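## Task

Move the cooling block sitting in deck slot D1 into the empty position inside the drawer of cooler COLD, resting level within that position's locators, with each of its 5 loose tubes back in the same bore it began in. Afterwards close the drawer completely; COLD's lamp stays on until the drawer is fully closed. The block already in the drawer has to remain level in its own position with every one of its tubes still in its bore, and plate P1 has to stay on D2 just as it is now. Nothing may rely on the robot holding it at the end: release and move the grippers away when finished.

## Robot and tools

Robot and frame. Two six-joint arms with parallel grippers, named left_arm and right_arm (names only, not image sides). All positions are in one scene frame: origin on the table top midway between the arms, +x out over the table, +z up, left_arm on the +y side. Arm roots sit at left_arm (+0.004, +0.314, 0) m and right_arm (-0.035, -0.313, 0) m, both facing roughly +x. D1 is the deck slot beside COLD and D2 the next one past D1. Either arm may be parked out of the way.

execute_actions. Argument "actions" is a list holding zero or one item; optional "pictures" (boolean) turns the camera images on or off for that result (on by default). An empty list just reports the current state. A wait is {"steps": n}, n up to 300 control steps of 1/30 s, counted from the previous result; it sends nothing new. A move is {"rows": [...], "steps": n} with n up to 15 (default 15) and 1 to 15 rows; each row drives one step and the final row is reused for any remaining steps. A rejected call sends nothing to the robot.

Row layout. Every row is one flat list of 14 numbers covering both arms, even when only one moves: left_arm waist, shoulder, elbow, wrist pitch, wrist yaw, wrist roll, opening, then the same seven for right_arm. The joint values are absolute target angles in radians (the same numbers the Joint positions line shows), not offsets from the current angle. Stated ranges per arm: waist -2.880..2.880, shoulder 0.000..3.142, elbow 0.000..3.019, wrist pitch -1.693..1.571, wrist yaw -1.571..1.571, wrist roll -2.094..2.094. The true ends may differ by up to 0.019 rad either way. A target more than 0.019 rad beyond an end, and farther out than the joint currently is, gets the call refused; a target past the real end is clipped there and a "joint sent to its limit" line appears (possibly about an earlier move still running). Opening is a scale from -1 (closed) to +1 (fully open, pad gap 0.094 m).

How motion unfolds. Joints are speed limited: each step the target sent is held within a set distance of the measured angle (waist 0.264, shoulder 0.32, elbow 0.276, wrist pitch 0.33, wrist yaw 0.186, wrist roll 0.522 rad), and if the targets would carry the hand more than 70 mm from where it is, all are pulled back proportionally. So distant goals take several calls. Between calls the arms keep heading for the last row sent, until everything has nearly stopped or a step was HELD; after that only a new action makes them continue. Very small commanded moves (a few mm) may not shift the hand at all.

Gripper. Fingers point along the gripper's +z axis and close along its y axis. end_effector_position is the point between the finger pads, about 1 cm short of the fingertips. To hold something, command an opening below grip_measured: roughly 0.03 below grips firmly, less is lighter. Readings can be off by about 1 mm per gripper. Pad force tops out near 50 to 62 N; very thin parts are held more weakly.

Result lines. The state line shows, per arm, end_effector_position (m) and end_effector_quat_wxyz; the printed position can be off, more so at long reach. Joint positions and Joint velocities list each arm's six joints (rad, rad/s) then pad gap (m, m/s). grip_measured gives finger opening on the command scale. "joint command not followed" means the clearance check altered or blocked some joint targets; the rest of the row still ran. HELD flags steps where part or all of your row was not sent. MOTOR HOT warns from 85 °C; at 100 °C an OVER-TEMPERATURE FAULT drops that arm until it cools, so avoid long loaded holds.

zoom_image. Arguments: "camera" (cam_head_left or cam_head_right) and "region" [x0, y0, x1, y1] in pixels of that camera's latest full image, origin at top-left, at most 504 by 504. Both cameras give 896x504 images from above and behind the arms (near x -0.29, z 0.87), with calibration supplied in OpenCV form.

read_manual. Optional "section" ("licences", the default) returns URDF licence texts; it does not move anything.

finished_scene. Argument "scene": the number of the current scene. It ends that scene for good, reports success, and brings the next task. Only call it once the goal holds on its own.

Things to avoid. Knocking or placing anything off the table ends the scene. Do not let the arms strike or press on each other. Avoid drops, slips, slams, hard hits and heavy pushing. COLD is loose: it must stay within about a finger's width of its start, upright and barely rotated, so push the drawer gently. Loose tubes can fall out if the block is tilted or jolted. Occasional brief tugs on held parts or pushes on loose objects may occur.

Each tool is called after ">>>" by a JSON object that holds its "op" and its "data", one argument or row to a line.

## Session

>>> {"op": "execute_actions", "data": {
  "actions": []
}}

Scene clock: 0.00 s of 10800.00 s.
left_arm: end_effector_position=(+0.5295, +0.3097, +0.4685) grip_measured=+1.000 end_effector_quat_wxyz=(+0.689, +0.005, +0.725, -0.005) | right_arm: end_effector_position=(+0.6064, -0.3346, +0.3831) grip_measured=+1.000 end_effector_quat_wxyz=(+0.475, +0.214, +0.849, +0.085)
Joint positions: left_arm=[-0.006  1.066  1.03  -0.014  0.012 -0.     0.094] | right_arm=[-0.095  1.472  1.473 -0.566  0.04   0.449  0.094]
Joint velocities: left_arm=[-0.024 -0.005 -0.007  0.002 -0.081 -0.022  0.   ] | right_arm=[-0.005 -0.015 -0.007  0.007  0.037 -0.022  0.   ]
Motor temperatures (°C, as the motors report them): left_arm=[17 17 19 21 19 21] | right_arm=[22 19 20 19 18 17]

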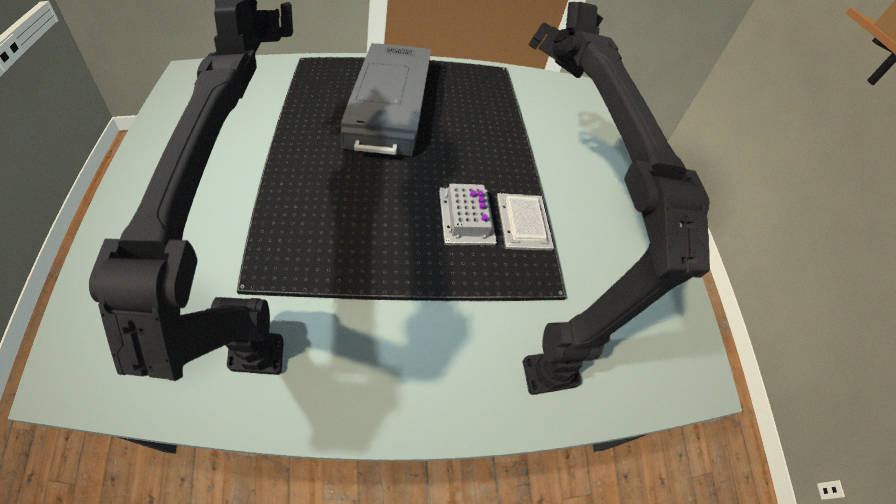

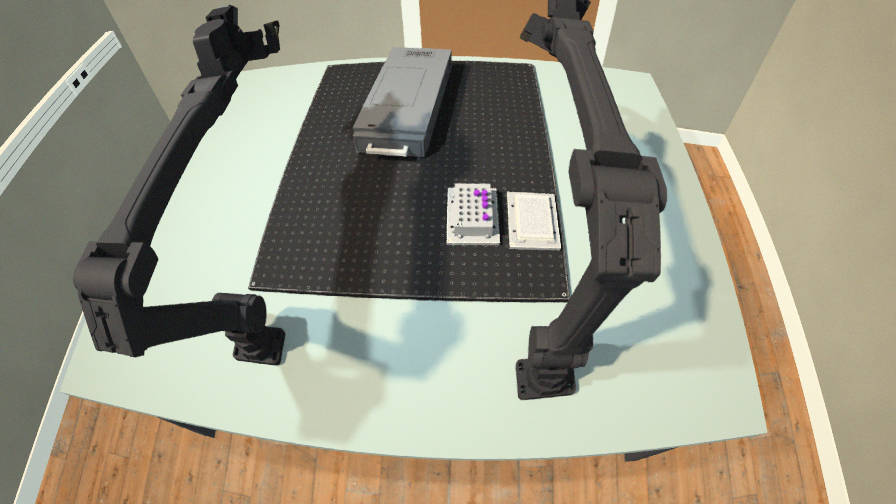

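>>> {"op": "zoom_image", "data": {
  "camera": "cam_head_left",
  "region": [320, 90, 440, 170]
}}

>>> {"op": "zoom_image", "data": {
  "camera": "cam_head_right",
  "region": [340, 90, 460, 170]
}}

>>> {"op": "zoom_image", "data": {
  "camera": "cam_head_left",
  "region": [430, 175, 550, 255]
}}

>>> {"op": "zoom_image", "data": {
  "camera": "cam_head_right",
  "region": [430, 175, 550, 255]
}}

Region (320, 90, 440, 170) of cam_head_left's 896x504 image, scaled by 4.200, with more detail than that image has.

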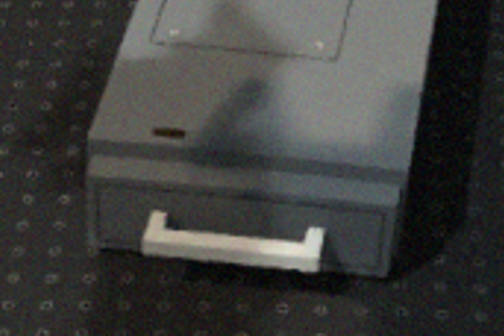

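Region (340, 90, 460, 170) of cam_head_right's 896x504 image, scaled by 4.200, with more detail than that image has.

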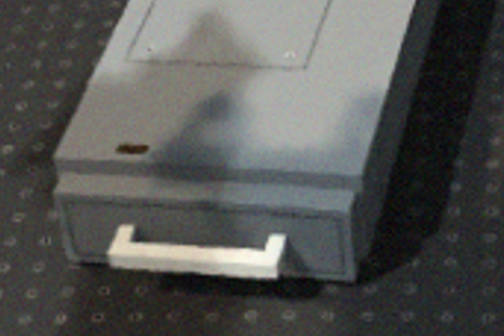

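Region (430, 175, 550, 255) of cam_head_left's 896x504 image, scaled by 4.200, with more detail than that image has.

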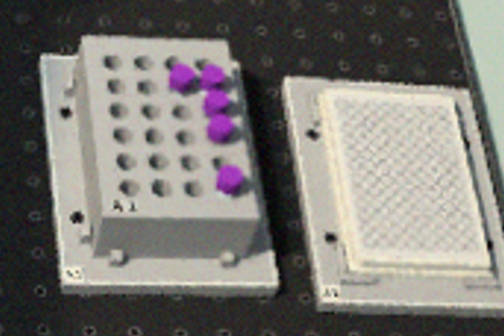

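Region (430, 175, 550, 255) of cam_head_right's 896x504 image, scaled by 4.200, with more detail than that image has.

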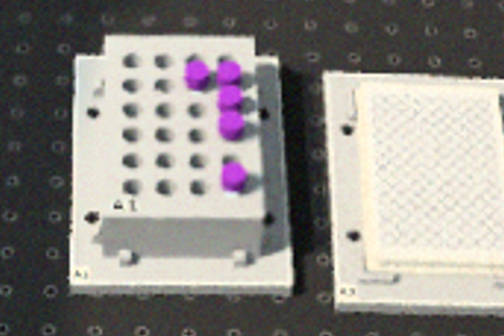

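>>> {"op": "execute_actions", "data": {
  "actions": [
    {"rows":[[-0.3,1.5,1.4,-1.358,0,1.28,-0.3,0.1,1.4,1.168,-1.282,0,0.38,1]]}
  ],
  "pictures": false
}}

>>> {"op": "execute_actions", "data": {
  "actions": [
    {"rows":[[-0.424,1.906,1.693,-1.358,0,1.28,-0.3,0.329,1.457,1.168,-1.282,0,0.38,1]]}
  ],
  "pictures": false
}}

>>> {"op": "execute_actions", "data": {
  "actions": [
    {"steps":30}
  ]
}}

Scene clock: 13.47 s of 10800.00 s.
left_arm: end_effector_position=(+0.5073, +0.1489, +0.2150) grip_measured=-0.297 end_effector_quat_wxyz=(+0.155, +0.595, +0.787, +0.053) | right_arm: end_effector_position=(+0.3620, -0.2412, +0.1597) grip_measured=+1.000 end_effector_quat_wxyz=(+0.006, +0.108, +0.994, +0.002)
Joint positions: left_arm=[-0.318  1.528  1.359 -1.072  0.001  0.979  0.033] | right_arm=[ 0.107  1.426  1.135 -1.268 -0.001  0.396  0.094]
Joint velocities: left_arm=[-0.044  0.444 -0.007 -3.187  0.11   1.956  0.001] | right_arm=[ 0.073 -0.015 -0.002 -0.276  0.022 -0.212  0.   ]
Motor temperatures (°C, as the motors report them): left_arm=[17 17 23 21 19 21] | right_arm=[22 20 24 19 18 17]
Steps of this call (steps 1 to 90: nothing new was sent; then 9.97 s passed at rest; steps 91 to 105: all 15 steps of this action). Readings (joint positions):
91: left_arm=[-0.015 1.073 1.038 -0.041 0.005 0.033] | right_arm=[-0.092 1.469 1.463 -0.581 0.037 0.446]
92: left_arm=[-0.033 1.089 1.059 -0.082 0.002 0.072] | right_arm=[-0.087 1.459 1.441 -0.610 0.032 0.443]
94: left_arm=[-0.091 1.141 1.109 -0.163 0.000 0.151] | right_arm=[-0.067 1.438 1.379 -0.679 0.025 0.437]
98: left_arm=[-0.210 1.294 1.228 -0.366 0.000 0.350] | right_arm=[-0.002 1.426 1.258 -0.879 0.011 0.424]
105: the state above

Scene clock: 13.97 s of 10800.00 s.
left_arm: end_effector_position=(+0.5221, +0.0737, +0.1066) grip_measured=-0.297 end_effector_quat_wxyz=(-0.028, +0.747, +0.665, -0.012) | right_arm: end_effector_position=(+0.3331, -0.1492, +0.1500) grip_measured=+1.000 end_effector_quat_wxyz=(-0.009, -0.016, +1.000, -0.002)
Joint positions: left_arm=[-0.436  1.934  1.646 -1.344 -0.001  1.254  0.033] | right_arm=[ 0.346  1.451  1.135 -1.272 -0.002  0.387  0.094]
Joint velocities: left_arm=[ 0.044 -0.103 -0.012 -0.007 -0.051  0.11  -0.   ] | right_arm=[-0.063 -0.005 -0.002 -0.007 -0.037  0.007  0.   ]
Motor temperatures (°C, as the motors report them): left_arm=[17 17 23 21 19 21] | right_arm=[22 20 24 19 18 17]
Steps of this call (steps 1 to 15: all 15 steps of this action). Readings (joint positions):
1: left_arm=[-0.324 1.556 1.369 -1.162 -0.001 1.022] | right_arm=[0.120 1.427 1.135 -1.272 0.004 0.395]
2: left_arm=[-0.331 1.592 1.399 -1.219 -0.002 1.054] | right_arm=[0.142 1.427 1.135 -1.272 0.006 0.395]
4: left_arm=[-0.357 1.694 1.486 -1.279 -0.002 1.106] | right_arm=[0.216 1.433 1.135 -1.272 0.005 0.394]
8: left_arm=[-0.412 1.885 1.642 -1.322 -0.001 1.198] | right_arm=[0.349 1.449 1.135 -1.272 -0.003 0.388]
15: the state above

Scene clock: 14.97 s of 10800.00 s.
left_arm: end_effector_position=(+0.5236, +0.0771, +0.1104) grip_measured=-0.297 end_effector_quat_wxyz=(-0.025, +0.749, +0.662, -0.011) | right_arm: end_effector_position=(+0.3336, -0.1503, +0.1500) grip_measured=+1.000 end_effector_quat_wxyz=(-0.009, -0.014, +1.000, -0.002)
Joint positions: left_arm=[-0.43   1.927  1.646 -1.345 -0.001  1.268  0.033] | right_arm=[ 0.343  1.451  1.135 -1.272 -0.002  0.387  0.094]
Joint velocities: left_arm=[-0.015 -0.005 -0.002  0.002 -0.066  0.007  0.   ] | right_arm=[-0.005 -0.015  0.002 -0.007  0.066  0.066  0.   ]
Motor temperatures (°C, as the motors report them): left_arm=[17 18 23 21 19 21] | right_arm=[22 20 24 19 18 17]
Steps of this call (steps 1 to 30: the robot went on to your last target). Readings (joint positions):
1: left_arm=[-0.435 1.931 1.646 -1.345 -0.001 1.257] | right_arm=[0.344 1.451 1.135 -1.272 -0.002 0.387]
2: left_arm=[-0.434 1.929 1.646 -1.345 -0.001 1.259] | right_arm=[0.344 1.451 1.135 -1.272 -0.002 0.387]
4: left_arm=[-0.431 1.927 1.646 -1.345 -0.001 1.262] | right_arm=[0.343 1.451 1.135 -1.272 -0.002 0.387]
8: left_arm=[-0.430 1.927 1.646 -1.345 -0.001 1.266] | right_arm=[0.343 1.451 1.135 -1.272 -0.002 0.387]
30: the state above
All arms were judged still, so your last target was given up. Only a new action makes them travel on or press farther. Fingers that are still opening or closing keep moving.

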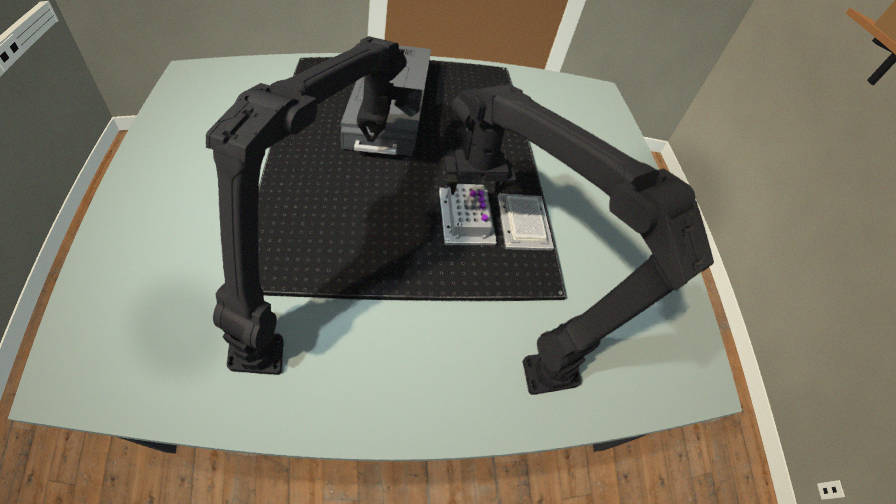

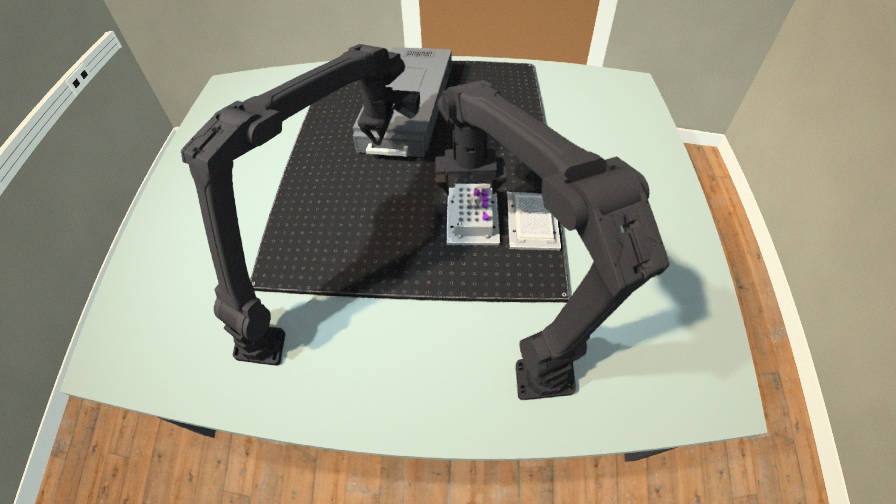

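>>> {"op": "execute_actions", "data": {
  "actions": [
    {"rows":[[-0.424,1.88,1.65,-1.29,0,1.28,-0.3,0.325,1.46,1.16,-1.26,0,0.38,1],[-0.424,1.86,1.61,-1.22,0,1.28,-0.3,0.325,1.47,1.15,-1.24,0,0.38,1],[-0.424,1.84,1.56,-1.15,0,1.28,-0.3,0.32,1.48,1.14,-1.22,0,0.38,1],[-0.424,1.82,1.52,-1.08,0,1.28,-0.3,0.32,1.49,1.13,-1.19,0,0.38,1],[-0.424,1.80,1.47,-1.01,0,1.28,-0.3,0.32,1.5,1.12,-1.16,0,0.38,1],[-0.424,1.78,1.43,-0.94,0,1.28,-0.3,0.32,1.51,1.11,-1.14,0,0.38,1],[-0.424,1.76,1.39,-0.87,0,1.28,-0.3,0.32,1.52,1.095,-1.11,0,0.38,1],[-0.424,1.75,1.345,-0.81,0,1.28,-0.3,0.32,1.53,1.08,-1.09,0,0.38,1]]}
  ],
  "pictures": false
}}

>>> {"op": "execute_actions", "data": {
  "actions": [
    {"steps":10}
  ]
}}

>>> {"op": "zoom_image", "data": {
  "camera": "cam_head_right",
  "region": [330, 90, 530, 250]
}}

>>> {"op": "zoom_image", "data": {
  "camera": "cam_head_left",
  "region": [330, 90, 530, 250]
}}

Scene clock: 21.00 s of 10800.00 s.
left_arm: end_effector_position=(+0.5424, +0.0686, +0.1058) grip_measured=-0.297 end_effector_quat_wxyz=(+0.151, +0.740, +0.652, +0.068) | right_arm: end_effector_position=(+0.3469, -0.1472, +0.0926) grip_measured=+1.000 end_effector_quat_wxyz=(-0.002, -0.011, +1.000, +0.000)
Joint positions: left_arm=[-0.43   1.762  1.355 -0.831 -0.001  1.269  0.033] | right_arm=[ 0.337  1.536  1.067 -1.106 -0.002  0.387  0.094]
Joint velocities: left_arm=[-0.005 -0.015 -0.007  0.056  0.022 -0.007 -0.001] | right_arm=[-0.015 -0.015 -0.002 -0.002 -0.037  0.051  0.   ]
Motor temperatures (°C, as the motors report them): left_arm=[17 18 24 21 19 21] | right_arm=[22 20 24 19 18 17]
Steps of this call (steps 1 to 90: nothing new was sent; then 2.53 s passed at rest; steps 91 to 105: all 15 steps of this action). Readings (joint positions):
91: left_arm=[-0.430 1.926 1.646 -1.337 -0.001 1.268] | right_arm=[0.343 1.451 1.135 -1.272 -0.002 0.387]
92: left_arm=[-0.430 1.922 1.640 -1.310 -0.001 1.268] | right_arm=[0.343 1.452 1.135 -1.269 -0.002 0.387]
94: left_arm=[-0.430 1.896 1.594 -1.202 -0.001 1.268] | right_arm=[0.343 1.456 1.135 -1.243 -0.002 0.387]
98: left_arm=[-0.430 1.805 1.427 -0.944 -0.001 1.269] | right_arm=[0.338 1.484 1.112 -1.143 -0.002 0.387]
105: the state above

Scene clock: 21.33 s of 10800.00 s.
left_arm: end_effector_position=(+0.5430, +0.0683, +0.1060) grip_measured=-0.297 end_effector_quat_wxyz=(+0.152, +0.739, +0.652, +0.069) | right_arm: end_effector_position=(+0.3478, -0.1469, +0.0926) grip_measured=+1.000 end_effector_quat_wxyz=(-0.001, -0.011, +1.000, +0.001)
Joint positions: left_arm=[-0.43   1.762  1.355 -0.828 -0.001  1.269  0.033] | right_arm=[ 0.337  1.536  1.067 -1.102 -0.002  0.387  0.094]
Joint velocities: left_arm=[-0.005 -0.005  0.007  0.002  0.022  0.022  0.   ] | right_arm=[-0.015 -0.024 -0.002 -0.012  0.037  0.037  0.   ]
Motor temperatures (°C, as the motors report them): left_arm=[17 18 24 21 19 21] | right_arm=[22 20 24 19 18 17]
Steps of this call (steps 1 to 10: the robot went on to your last target). Readings (joint positions):
1: left_arm=[-0.430 1.762 1.355 -0.830 -0.001 1.269] | right_arm=[0.337 1.536 1.067 -1.106 -0.002 0.387]
2: left_arm=[-0.430 1.762 1.355 -0.829 -0.001 1.269] | right_arm=[0.337 1.536 1.067 -1.104 -0.002 0.387]
4: left_arm=[-0.430 1.762 1.355 -0.828 -0.001 1.269] | right_arm=[0.337 1.536 1.067 -1.102 -0.002 0.387]
8: left_arm=[-0.430 1.762 1.355 -0.828 -0.001 1.269] | right_arm=[0.337 1.536 1.067 -1.102 -0.002 0.387]
10: the state above

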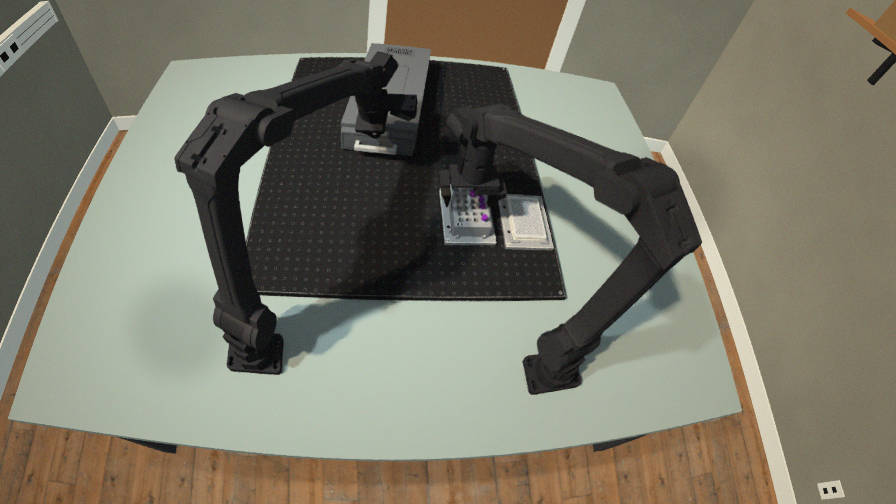

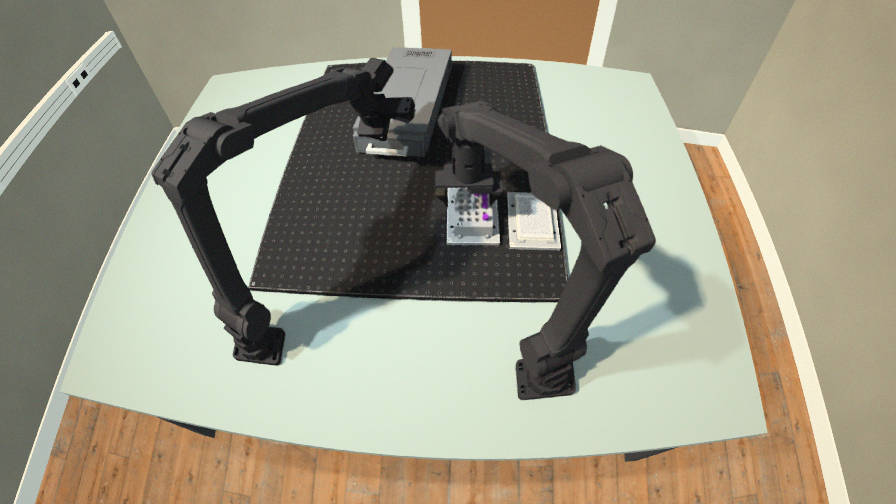

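Region (330, 90, 530, 250) of cam_head_right's 896x504 image, scaled by 2.520, with more detail than that image has; it fills the top 403 rows of this view, and the rest is white.

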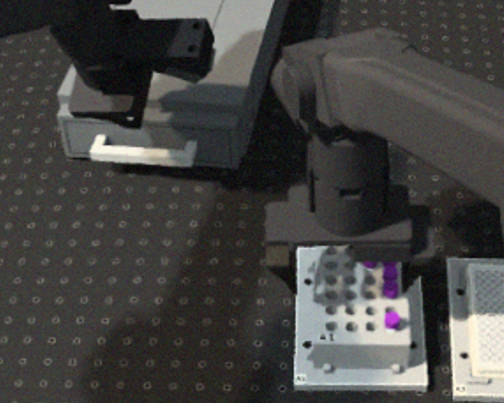

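Region (330, 90, 530, 250) of cam_head_left's 896x504 image, scaled by 2.520, with more detail than that image has; it fills the top 403 rows of this view, and the rest is white.

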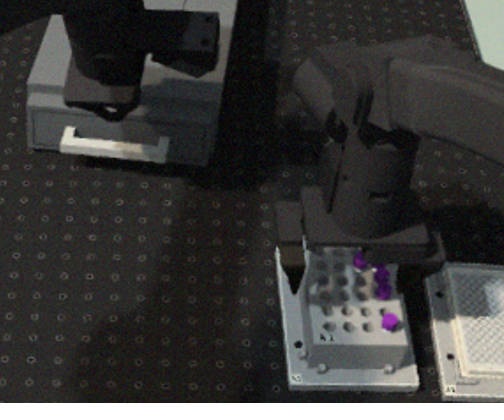

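>>> {"op": "execute_actions", "data": {
  "actions": [
    {"rows":[[-0.424,1.76,1.33,-0.85,0,1.28,-0.3,0.31,1.53,1.08,-1.09,0,0.37,1],[-0.424,1.76,1.30,-0.86,0,1.28,-0.3,0.302,1.53,1.08,-1.09,0,0.36,1]]}
  ]
}}

>>> {"op": "zoom_image", "data": {
  "camera": "cam_head_right",
  "region": [340, 110, 520, 250]
}}

>>> {"op": "zoom_image", "data": {
  "camera": "cam_head_left",
  "region": [340, 110, 520, 250]
}}

Scene clock: 24.73 s of 10800.00 s.
left_arm: end_effector_position=(+0.5207, +0.0784, +0.0843) grip_measured=-0.297 end_effector_quat_wxyz=(+0.121, +0.743, +0.656, +0.055) | right_arm: end_effector_position=(+0.3513, -0.1551, +0.0926) grip_measured=+1.000 end_effector_quat_wxyz=(-0.001, -0.010, +1.000, +0.001)
Joint positions: left_arm=[-0.43   1.761  1.306 -0.85  -0.001  1.269  0.033] | right_arm=[ 0.316  1.536  1.067 -1.102 -0.002  0.368  0.094]
Joint velocities: left_arm=[-0.005 -0.005  0.007 -0.007  0.007  0.037 -0.001] | right_arm=[ 0.005 -0.005  0.022  0.002 -0.051 -0.037  0.   ]
Motor temperatures (°C, as the motors report them): left_arm=[17 18 24 21 19 21] | right_arm=[22 20 24 19 18 17]
Steps of this call (steps 1 to 15: the robot went on to your last target; steps 16 to 87: nothing new was sent; steps 88 to 102: all 15 steps of this action). Readings (joint positions):
88: left_arm=[-0.430 1.762 1.354 -0.829 -0.001 1.269] | right_arm=[0.336 1.536 1.067 -1.102 -0.002 0.385]
89: left_arm=[-0.430 1.762 1.349 -0.831 -0.001 1.269] | right_arm=[0.335 1.536 1.067 -1.102 -0.002 0.382]
91: left_arm=[-0.430 1.761 1.331 -0.839 -0.001 1.269] | right_arm=[0.329 1.536 1.067 -1.102 -0.002 0.376]
95: left_arm=[-0.430 1.761 1.306 -0.849 -0.001 1.269] | right_arm=[0.317 1.536 1.067 -1.102 -0.002 0.371]
102: the state above

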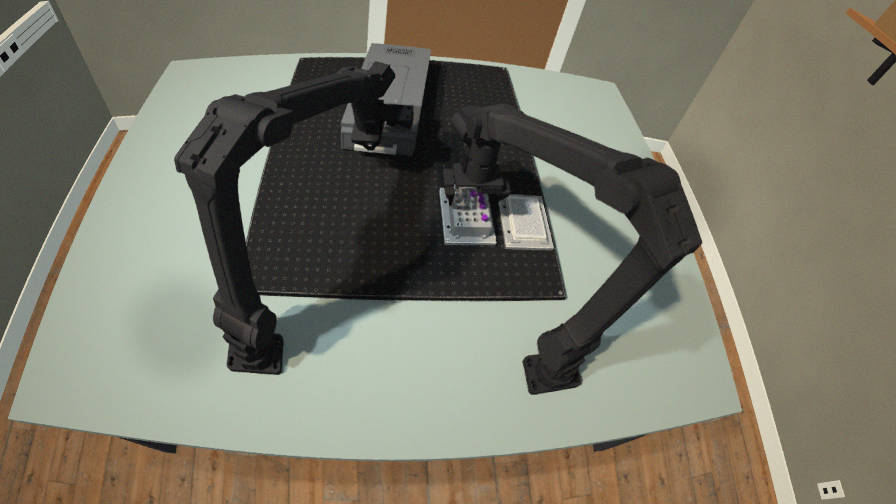

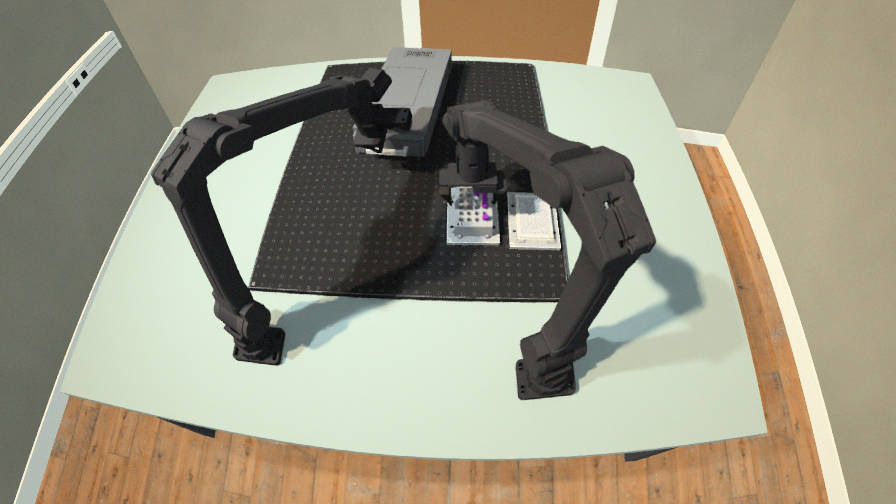

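Region (340, 110, 520, 250) of cam_head_right's 896x504 image, scaled by 2.800, with more detail than that image has.

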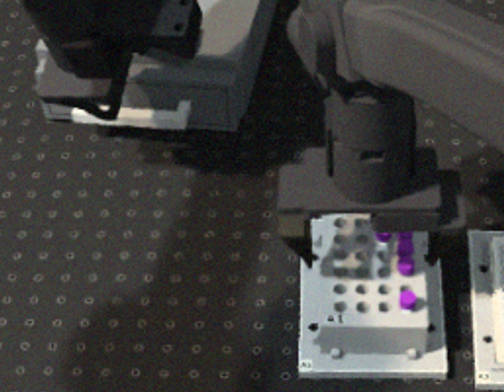

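Region (340, 110, 520, 250) of cam_head_left's 896x504 image, scaled by 2.800, with more detail than that image has.

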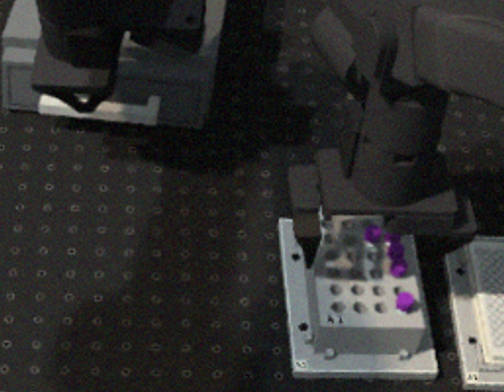

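>>> {"op": "execute_actions", "data": {
  "actions": [
    {"rows":[[-0.424,1.76,1.30,-0.8,0,1.28,-0.3,0.29,1.55,1.13,-1.09,0,0.35,1],[-0.424,1.77,1.30,-0.76,0,1.28,-0.3,0.28,1.56,1.15,-1.09,0,0.337,1],[-0.424,1.77,1.30,-0.75,0,1.28,-0.3,0.28,1.57,1.15,-1.09,0,0.337,1],[-0.424,1.785,1.30,-0.75,0,1.28,-0.3,0.28,1.58,1.15,-1.09,0,0.337,1]]}
  ]
}}

>>> {"op": "zoom_image", "data": {
  "camera": "cam_head_right",
  "region": [340, 110, 520, 250]
}}

Scene clock: 29.30 s of 10800.00 s.
left_arm: end_effector_position=(+0.5382, +0.0705, +0.0904) grip_measured=-0.297 end_effector_quat_wxyz=(+0.158, +0.739, +0.652, +0.071) | right_arm: end_effector_position=(+0.3711, -0.1574, +0.0940) grip_measured=+1.000 end_effector_quat_wxyz=(+0.006, -0.010, +1.000, +0.003)
Joint positions: left_arm=[-0.43   1.761  1.306 -0.768 -0.001  1.269  0.033] | right_arm=[ 0.294  1.57   1.11  -1.098 -0.002  0.346  0.094]
Joint velocities: left_arm=[-0.005  0.005  0.007 -0.002 -0.037  0.022  0.001] | right_arm=[-0.005 -0.005 -0.002 -0.007 -0.066  0.037  0.   ]
Motor temperatures (°C, as the motors report them): left_arm=[17 19 23 21 19 21] | right_arm=[22 20 24 19 18 17]
Steps of this call (steps 1 to 15: the robot went on to your last target; steps 16 to 90: nothing new was sent; then 1.07 s passed at rest; steps 91 to 105: all 15 steps of this action). Readings (joint positions):
91: left_arm=[-0.430 1.761 1.306 -0.844 -0.001 1.269] | right_arm=[0.315 1.536 1.068 -1.102 -0.002 0.366]
92: left_arm=[-0.430 1.761 1.306 -0.827 -0.001 1.269] | right_arm=[0.314 1.538 1.073 -1.102 -0.002 0.362]
94: left_arm=[-0.430 1.761 1.306 -0.789 -0.001 1.269] | right_arm=[0.307 1.548 1.090 -1.102 -0.002 0.355]
98: left_arm=[-0.430 1.761 1.306 -0.770 -0.001 1.269] | right_arm=[0.295 1.566 1.110 -1.098 -0.002 0.349]
105: the state above

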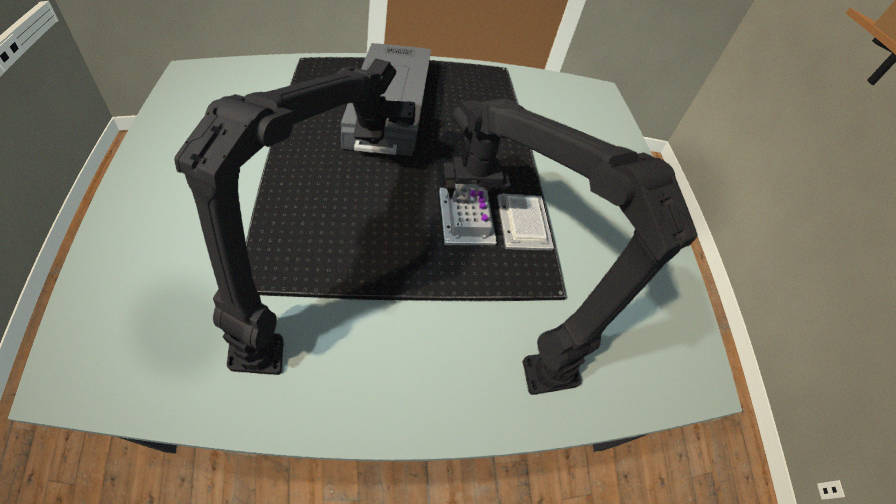

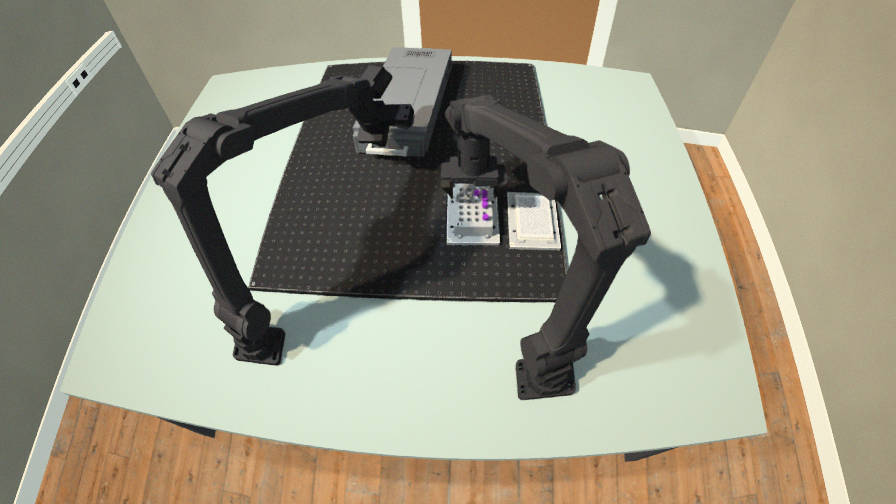

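Region (340, 110, 520, 250) of cam_head_right's 896x504 image, scaled by 2.800, with more detail than that image has.

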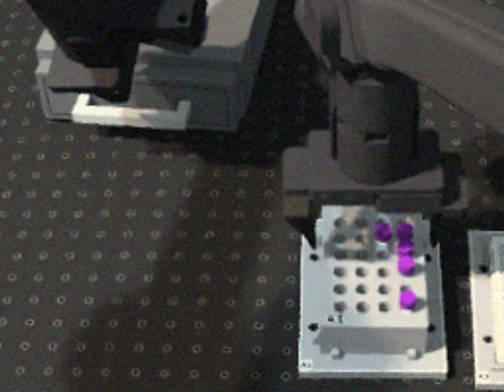

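>>> {"op": "execute_actions", "data": {
  "actions": [
    {"rows":[[-0.424,1.79,1.30,-0.75,0,1.28,-0.3,0.28,1.59,1.11,-1.08,0,0.337,1],[-0.424,1.8,1.30,-0.75,0,1.28,-0.3,0.28,1.6,1.10,-1.07,0,0.337,1],[-0.424,1.81,1.30,-0.75,0,1.28,-0.3,0.28,1.607,1.095,-1.06,0,0.337,1],[-0.424,1.815,1.30,-0.75,0,1.28,-0.3,0.28,1.614,1.09,-1.045,0,0.337,1],[-0.424,1.82,1.30,-0.75,0,1.28,-0.3,0.28,1.62,1.08,-1.03,0,0.337,1],[-0.424,1.83,1.30,-0.75,0,1.28,-0.3,0.28,1.627,1.075,-1.015,0,0.337,1],[-0.424,1.835,1.30,-0.75,0,1.28,-0.3,0.28,1.634,1.07,-1.0,0,0.337,1],[-0.424,1.84,1.30,-0.75,0,1.28,-0.3,0.28,1.636,1.065,-0.987,0,0.337,1]]}
  ]
}}

>>> {"op": "zoom_image", "data": {
  "camera": "cam_head_right",
  "region": [340, 110, 520, 250]
}}

Scene clock: 31.87 s of 10800.00 s.
left_arm: end_effector_position=(+0.5355, +0.0718, +0.0582) grip_measured=-0.297 end_effector_quat_wxyz=(+0.133, +0.742, +0.654, +0.059) | right_arm: end_effector_position=(+0.3674, -0.1588, +0.0483) grip_measured=+1.000 end_effector_quat_wxyz=(-0.006, -0.011, +1.000, -0.001)
Joint positions: left_arm=[-0.429  1.818  1.306 -0.767  0.     1.27   0.033] | right_arm=[ 0.294  1.637  1.056 -1.002 -0.002  0.344  0.094]
Joint velocities: left_arm=[ 0.005  0.015  0.022 -0.007 -0.022 -0.007 -0.001] | right_arm=[-0.005 -0.005 -0.007  0.027 -0.007 -0.037  0.   ]
Motor temperatures (°C, as the motors report them): left_arm=[17 19 23 21 19 21] | right_arm=[22 20 24 19 18 17]
Steps of this call (steps 1 to 15: the robot went on to your last target; steps 16 to 62: nothing new was sent; steps 63 to 77: all 15 steps of this action). Readings (joint positions):
63: left_arm=[-0.430 1.761 1.306 -0.768 -0.001 1.269] | right_arm=[0.294 1.570 1.110 -1.097 -0.002 0.344]
64: left_arm=[-0.430 1.761 1.306 -0.768 -0.001 1.269] | right_arm=[0.294 1.572 1.109 -1.093 -0.002 0.344]
66: left_arm=[-0.430 1.765 1.306 -0.768 -0.001 1.269] | right_arm=[0.294 1.578 1.103 -1.077 -0.002 0.344]
70: left_arm=[-0.430 1.786 1.306 -0.767 -0.001 1.269] | right_arm=[0.294 1.607 1.076 -1.024 -0.002 0.344]
77: the state above

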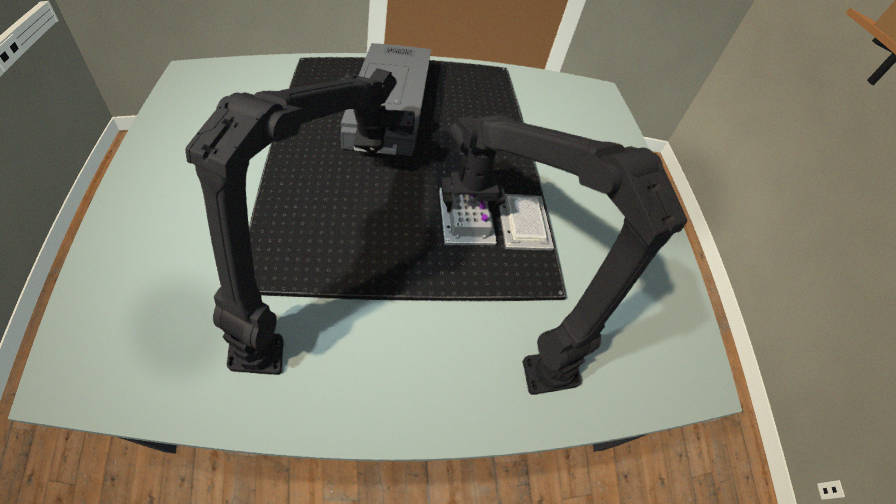

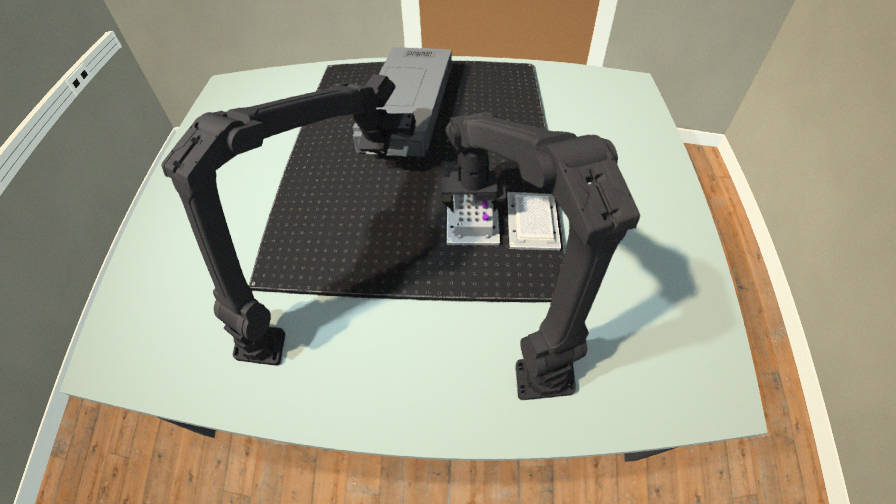

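Region (340, 110, 520, 250) of cam_head_right's 896x504 image, scaled by 2.800, with more detail than that image has.

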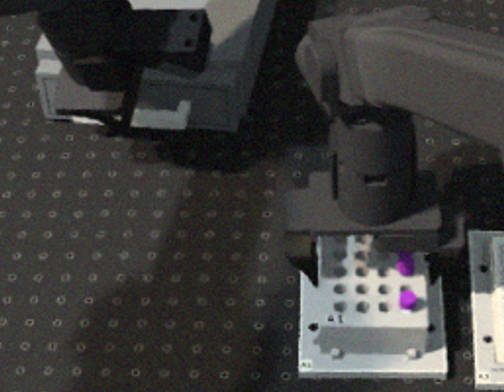

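>>> {"op": "execute_actions", "data": {
  "actions": [
    {"rows":[[-0.424,1.85,1.30,-0.75,0,1.28,-0.3,0.285,1.636,1.065,-0.987,0,0.337,0.9],[-0.424,1.862,1.30,-0.75,0,1.28,-0.3,0.285,1.636,1.065,-0.987,0,0.337,0.86]]}
  ],
  "pictures": false
}}

>>> {"op": "execute_actions", "data": {
  "actions": [
    {"rows":[[-0.424,1.85,1.30,-0.78,0,1.28,-0.3,0.29,1.636,1.065,-0.987,0,0.337,0.82],[-0.424,1.84,1.30,-0.81,0,1.28,-0.3,0.29,1.636,1.065,-0.987,0,0.337,0.79],[-0.424,1.83,1.30,-0.84,0,1.28,-0.3,0.29,1.636,1.065,-0.987,0,0.337,0.77],[-0.424,1.82,1.30,-0.87,0,1.28,-0.3,0.29,1.636,1.065,-0.987,0,0.337,0.77],[-0.424,1.82,1.30,-0.9,0,1.28,-0.3,0.29,1.636,1.065,-0.987,0,0.337,0.77]]}
  ]
}}

Scene clock: 34.43 s of 10800.00 s.
left_arm: end_effector_position=(+0.5345, +0.0723, +0.0507) grip_measured=-0.297 end_effector_quat_wxyz=(+0.127, +0.743, +0.655, +0.057) | right_arm: end_effector_position=(+0.3683, -0.1580, +0.0483) grip_measured=+0.863 end_effector_quat_wxyz=(-0.004, -0.011, +1.000, +0.001)
Joint positions: left_arm=[-0.429  1.832  1.306 -0.767  0.     1.27   0.033] | right_arm=[ 0.294  1.637  1.056 -0.997 -0.005  0.344  0.088]
Joint velocities: left_arm=[ 0.005  0.005  0.002 -0.002 -0.022 -0.022 -0.001] | right_arm=[-0.015  0.005  0.002 -0.007 -0.022  0.007  0.   ]
Motor temperatures (°C, as the motors report them): left_arm=[17 19 23 21 19 21] | right_arm=[22 20 24 19 18 17]
Steps of this call (steps 1 to 15: the robot went on to your last target; steps 16 to 62: nothing new was sent; steps 63 to 77: all 15 steps of this action). Readings (joint positions):
63: left_arm=[-0.429 1.819 1.306 -0.767 0.000 1.270] | right_arm=[0.294 1.637 1.056 -0.999 -0.002 0.344]
64: left_arm=[-0.429 1.819 1.306 -0.767 0.000 1.270] | right_arm=[0.294 1.637 1.056 -0.998 -0.003 0.344]
66: left_arm=[-0.429 1.822 1.306 -0.767 0.000 1.270] | right_arm=[0.294 1.637 1.056 -0.998 -0.004 0.344]
70: left_arm=[-0.429 1.829 1.306 -0.767 0.000 1.270] | right_arm=[0.294 1.637 1.056 -0.997 -0.005 0.344]
77: the state above

Scene clock: 34.93 s of 10800.00 s.
left_arm: end_effector_position=(+0.5089, +0.0838, +0.0465) grip_measured=-0.297 end_effector_quat_wxyz=(+0.074, +0.748, +0.659, +0.033) | right_arm: end_effector_position=(+0.3684, -0.1577, +0.0483) grip_measured=+0.818 end_effector_quat_wxyz=(-0.004, -0.011, +1.000, +0.002)
Joint positions: left_arm=[-0.429  1.828  1.307 -0.887  0.001  1.271  0.033] | right_arm=[ 0.294  1.637  1.056 -0.996 -0.006  0.344  0.085]
Joint velocities: left_arm=[ 0.005  0.005 -0.007 -0.017 -0.037 -0.007  0.   ] | right_arm=[ 0.005 -0.015  0.002  0.002 -0.066  0.051  0.001]
Motor temperatures (°C, as the motors report them): left_arm=[17 19 23 21 19 21] | right_arm=[22 20 24 19 18 17]
Steps of this call (steps 1 to 15: all 15 steps of this action). Readings (joint positions):
1: left_arm=[-0.429 1.832 1.306 -0.767 0.000 1.270] | right_arm=[0.294 1.637 1.056 -0.997 -0.006 0.344]
2: left_arm=[-0.429 1.832 1.306 -0.773 0.000 1.270] | right_arm=[0.294 1.637 1.056 -0.996 -0.006 0.344]
4: left_arm=[-0.429 1.832 1.306 -0.809 0.000 1.270] | right_arm=[0.294 1.637 1.056 -0.996 -0.006 0.344]
8: left_arm=[-0.429 1.828 1.307 -0.858 0.001 1.271] | right_arm=[0.294 1.637 1.056 -0.996 -0.006 0.344]
15: the state above

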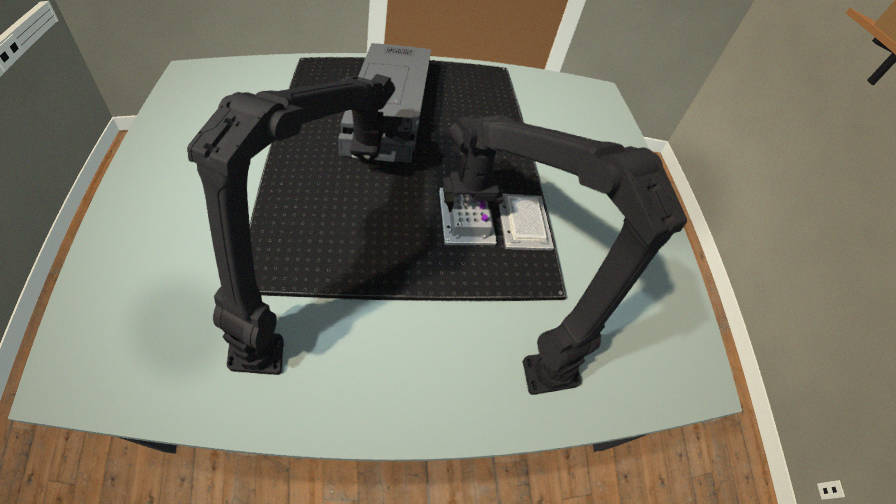

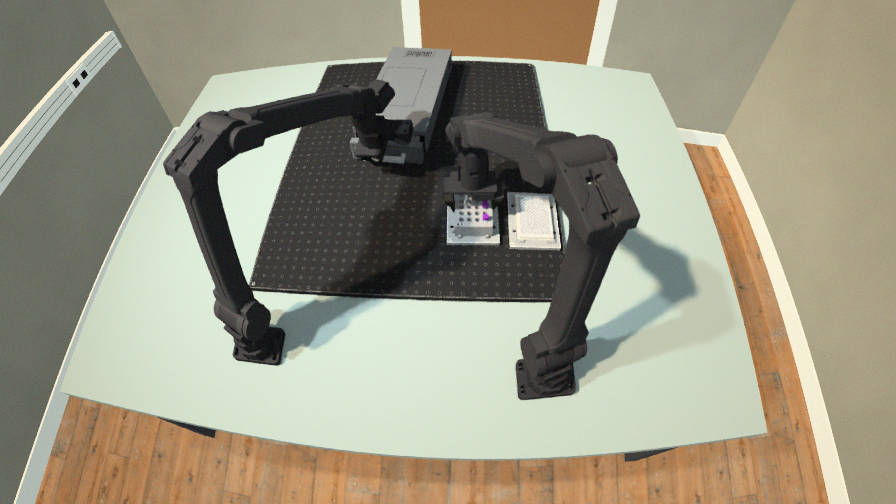

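>>> {"op": "execute_actions", "data": {
  "actions": [
    {"rows":[[-0.44,1.805,1.285,-0.88,0,1.27,-0.3,0.29,1.62,1.1,-1.01,0,0.337,0.77],[-0.445,1.79,1.265,-0.875,0,1.26,-0.3,0.29,1.616,1.105,-1.016,0,0.337,0.77],[-0.45,1.776,1.246,-0.87,0,1.255,-0.3,0.29,1.612,1.11,-1.025,0,0.337,0.77],[-0.455,1.762,1.226,-0.864,0,1.25,-0.3,0.29,1.608,1.115,-1.035,0,0.337,0.77],[-0.46,1.747,1.207,-0.858,0,1.245,-0.3,0.29,1.603,1.12,-1.045,0,0.337,0.77],[-0.465,1.733,1.187,-0.852,0,1.24,-0.3,0.29,1.598,1.126,-1.055,0,0.337,0.77],[-0.47,1.719,1.168,-0.846,0,1.235,-0.3,0.29,1.594,1.132,-1.065,0,0.337,0.77],[-0.475,1.704,1.148,-0.84,0,1.23,-0.3,0.29,1.589,1.137,-1.075,0,0.337,0.77],[-0.481,1.69,1.129,-0.834,0,1.22,-0.3,0.29,1.585,1.143,-1.085,0,0.337,0.77],[-0.487,1.676,1.109,-0.828,0,1.215,-0.3,0.29,1.58,1.148,-1.095,0,0.337,0.77],[-0.493,1.661,1.09,-0.822,0,1.21,-0.3,0.29,1.576,1.154,-1.105,0,0.337,0.77],[-0.499,1.647,1.07,-0.816,0,1.2,-0.3,0.29,1.571,1.16,-1.115,0,0.337,0.77],[-0.505,1.633,1.051,-0.81,0,1.195,-0.3,0.29,1.567,1.165,-1.125,0,0.337,0.77],[-0.511,1.618,1.031,-0.805,0,1.19,-0.3,0.29,1.562,1.171,-1.135,0,0.337,0.77],[-0.517,1.604,1.012,-0.8,0,1.18,-0.3,0.29,1.558,1.177,-1.145,0,0.337,0.77]]}
  ],
  "pictures": false
}}

>>> {"op": "execute_actions", "data": {
  "actions": [
    {"rows":[[-0.523,1.589,0.995,-0.797,0,1.175,-0.3,0.29,1.553,1.183,-1.156,0,0.337,0.77],[-0.529,1.574,0.978,-0.794,0,1.17,-0.3,0.29,1.548,1.19,-1.168,0,0.337,0.77],[-0.535,1.56,0.961,-0.79,0,1.16,-0.3,0.29,1.543,1.198,-1.181,0,0.337,0.77],[-0.541,1.545,0.944,-0.787,0,1.155,-0.3,0.29,1.538,1.206,-1.194,0,0.337,0.77],[-0.547,1.53,0.927,-0.784,0,1.15,-0.3,0.29,1.533,1.214,-1.207,0,0.337,0.77],[-0.554,1.515,0.91,-0.781,0,1.14,-0.3,0.29,1.528,1.222,-1.22,0,0.337,0.77],[-0.56,1.5,0.893,-0.778,0,1.135,-0.3,0.29,1.522,1.23,-1.233,0,0.337,0.77],[-0.567,1.485,0.876,-0.776,0,1.13,-0.3,0.29,1.517,1.238,-1.246,0,0.337,0.77],[-0.574,1.47,0.859,-0.774,0,1.12,-0.3,0.29,1.511,1.246,-1.259,0,0.337,0.77],[-0.581,1.455,0.842,-0.772,0,1.115,-0.3,0.29,1.506,1.254,-1.272,0,0.337,0.77],[-0.588,1.44,0.825,-0.77,0,1.11,-0.3,0.29,1.5,1.262,-1.285,0,0.337,0.77],[-0.595,1.425,0.808,-0.77,0,1.1,-0.3,0.29,1.495,1.27,-1.297,0,0.337,0.77]]}
  ]
}}

Scene clock: 44.63 s of 10800.00 s.
left_arm: end_effector_position=(+0.4215, +0.0899, +0.0461) grip_measured=-0.297 end_effector_quat_wxyz=(+0.071, +0.752, +0.654, +0.029) | right_arm: end_effector_position=(+0.3606, -0.1611, +0.0632) grip_measured=+0.818 end_effector_quat_wxyz=(-0.032, -0.012, +0.999, -0.010)
Joint positions: left_arm=[-0.495  1.65   1.056 -0.823 -0.003  1.218  0.033] | right_arm=[ 0.294  1.631  1.092 -1.099 -0.004  0.342  0.085]
Joint velocities: left_arm=[-0.23  -0.454 -0.549  0.134 -0.051 -0.168 -0.   ] | right_arm=[-0.005 -0.103  0.012 -0.422  0.007  0.007  0.   ]
Motor temperatures (°C, as the motors report them): left_arm=[17 19 23 21 19 21] | right_arm=[22 20 24 19 18 17]
Steps of this call (steps 1 to 15: the robot went on to your last target; steps 16 to 90: nothing new was sent; then 6.20 s passed at rest; steps 91 to 105: all 15 steps of this action). Readings (joint positions):
91: left_arm=[-0.429 1.828 1.306 -0.887 0.001 1.271] | right_arm=[0.294 1.637 1.056 -0.997 -0.006 0.344]
92: left_arm=[-0.430 1.826 1.301 -0.885 0.001 1.271] | right_arm=[0.294 1.637 1.056 -0.997 -0.006 0.344]
94: left_arm=[-0.433 1.814 1.276 -0.876 -0.001 1.269] | right_arm=[0.294 1.637 1.057 -1.000 -0.006 0.344]
98: left_arm=[-0.447 1.763 1.204 -0.847 -0.003 1.257] | right_arm=[0.294 1.637 1.064 -1.013 -0.007 0.344]
105: the state above

Scene clock: 45.13 s of 10800.00 s.
left_arm: end_effector_position=(+0.3301, +0.0970, +0.0503) grip_measured=-0.297 end_effector_quat_wxyz=(+0.081, +0.753, +0.653, +0.023) | right_arm: end_effector_position=(+0.3514, -0.1650, +0.1096) grip_measured=+0.818 end_effector_quat_wxyz=(-0.052, -0.012, +0.998, -0.018)
Joint positions: left_arm=[-0.589  1.44   0.819 -0.781 -0.001  1.127  0.033] | right_arm=[ 0.294  1.576  1.158 -1.263 -0.002  0.342  0.085]
Joint velocities: left_arm=[-0.103 -0.2   -0.139 -0.007  0.022 -0.037  0.   ] | right_arm=[-0.015 -0.142  0.134 -0.154 -0.022 -0.037 -0.002]
Motor temperatures (°C, as the motors report them): left_arm=[17 19 23 21 19 21] | right_arm=[22 20 24 19 18 17]
Steps of this call (steps 1 to 15: all 15 steps of this action). Readings (joint positions):
1: left_arm=[-0.503 1.634 1.037 -0.819 -0.003 1.212] | right_arm=[0.294 1.627 1.093 -1.113 -0.003 0.342]
2: left_arm=[-0.511 1.620 1.019 -0.815 -0.003 1.206] | right_arm=[0.294 1.623 1.094 -1.127 -0.002 0.342]
4: left_arm=[-0.524 1.591 0.985 -0.807 -0.003 1.192] | right_arm=[0.294 1.616 1.098 -1.153 -0.002 0.342]
8: left_arm=[-0.547 1.533 0.918 -0.792 -0.003 1.167] | right_arm=[0.294 1.603 1.117 -1.197 -0.002 0.342]
15: the state above

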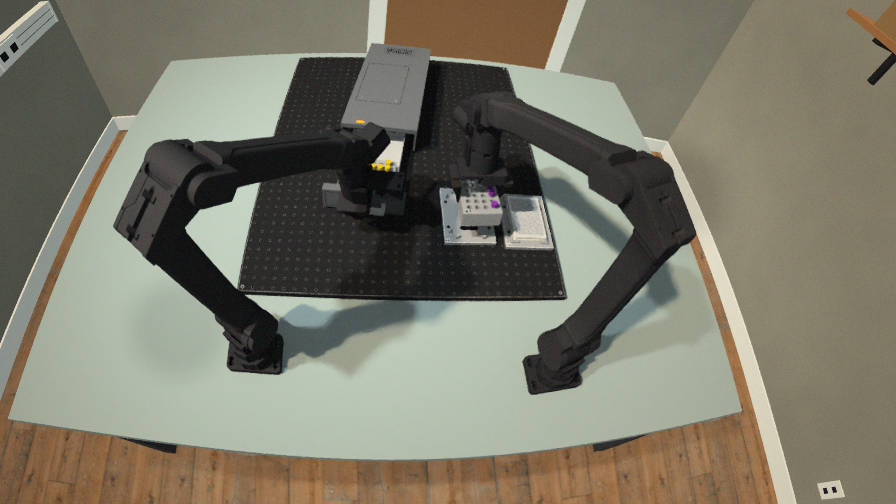

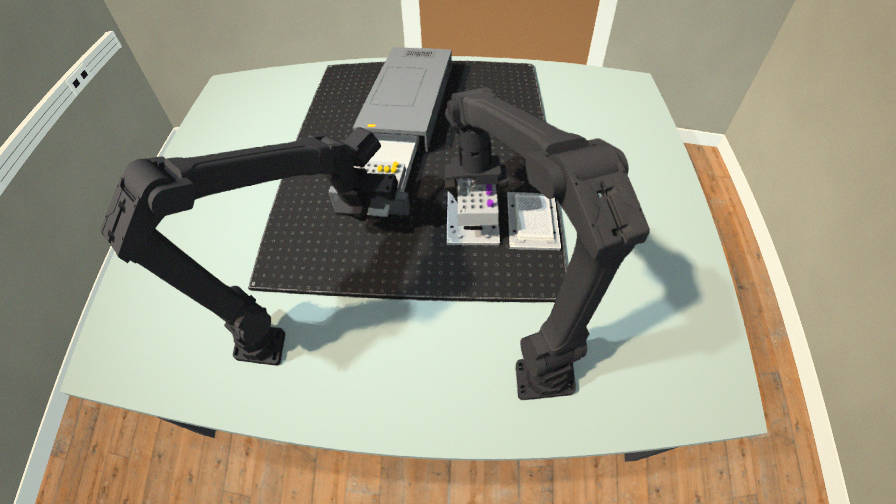

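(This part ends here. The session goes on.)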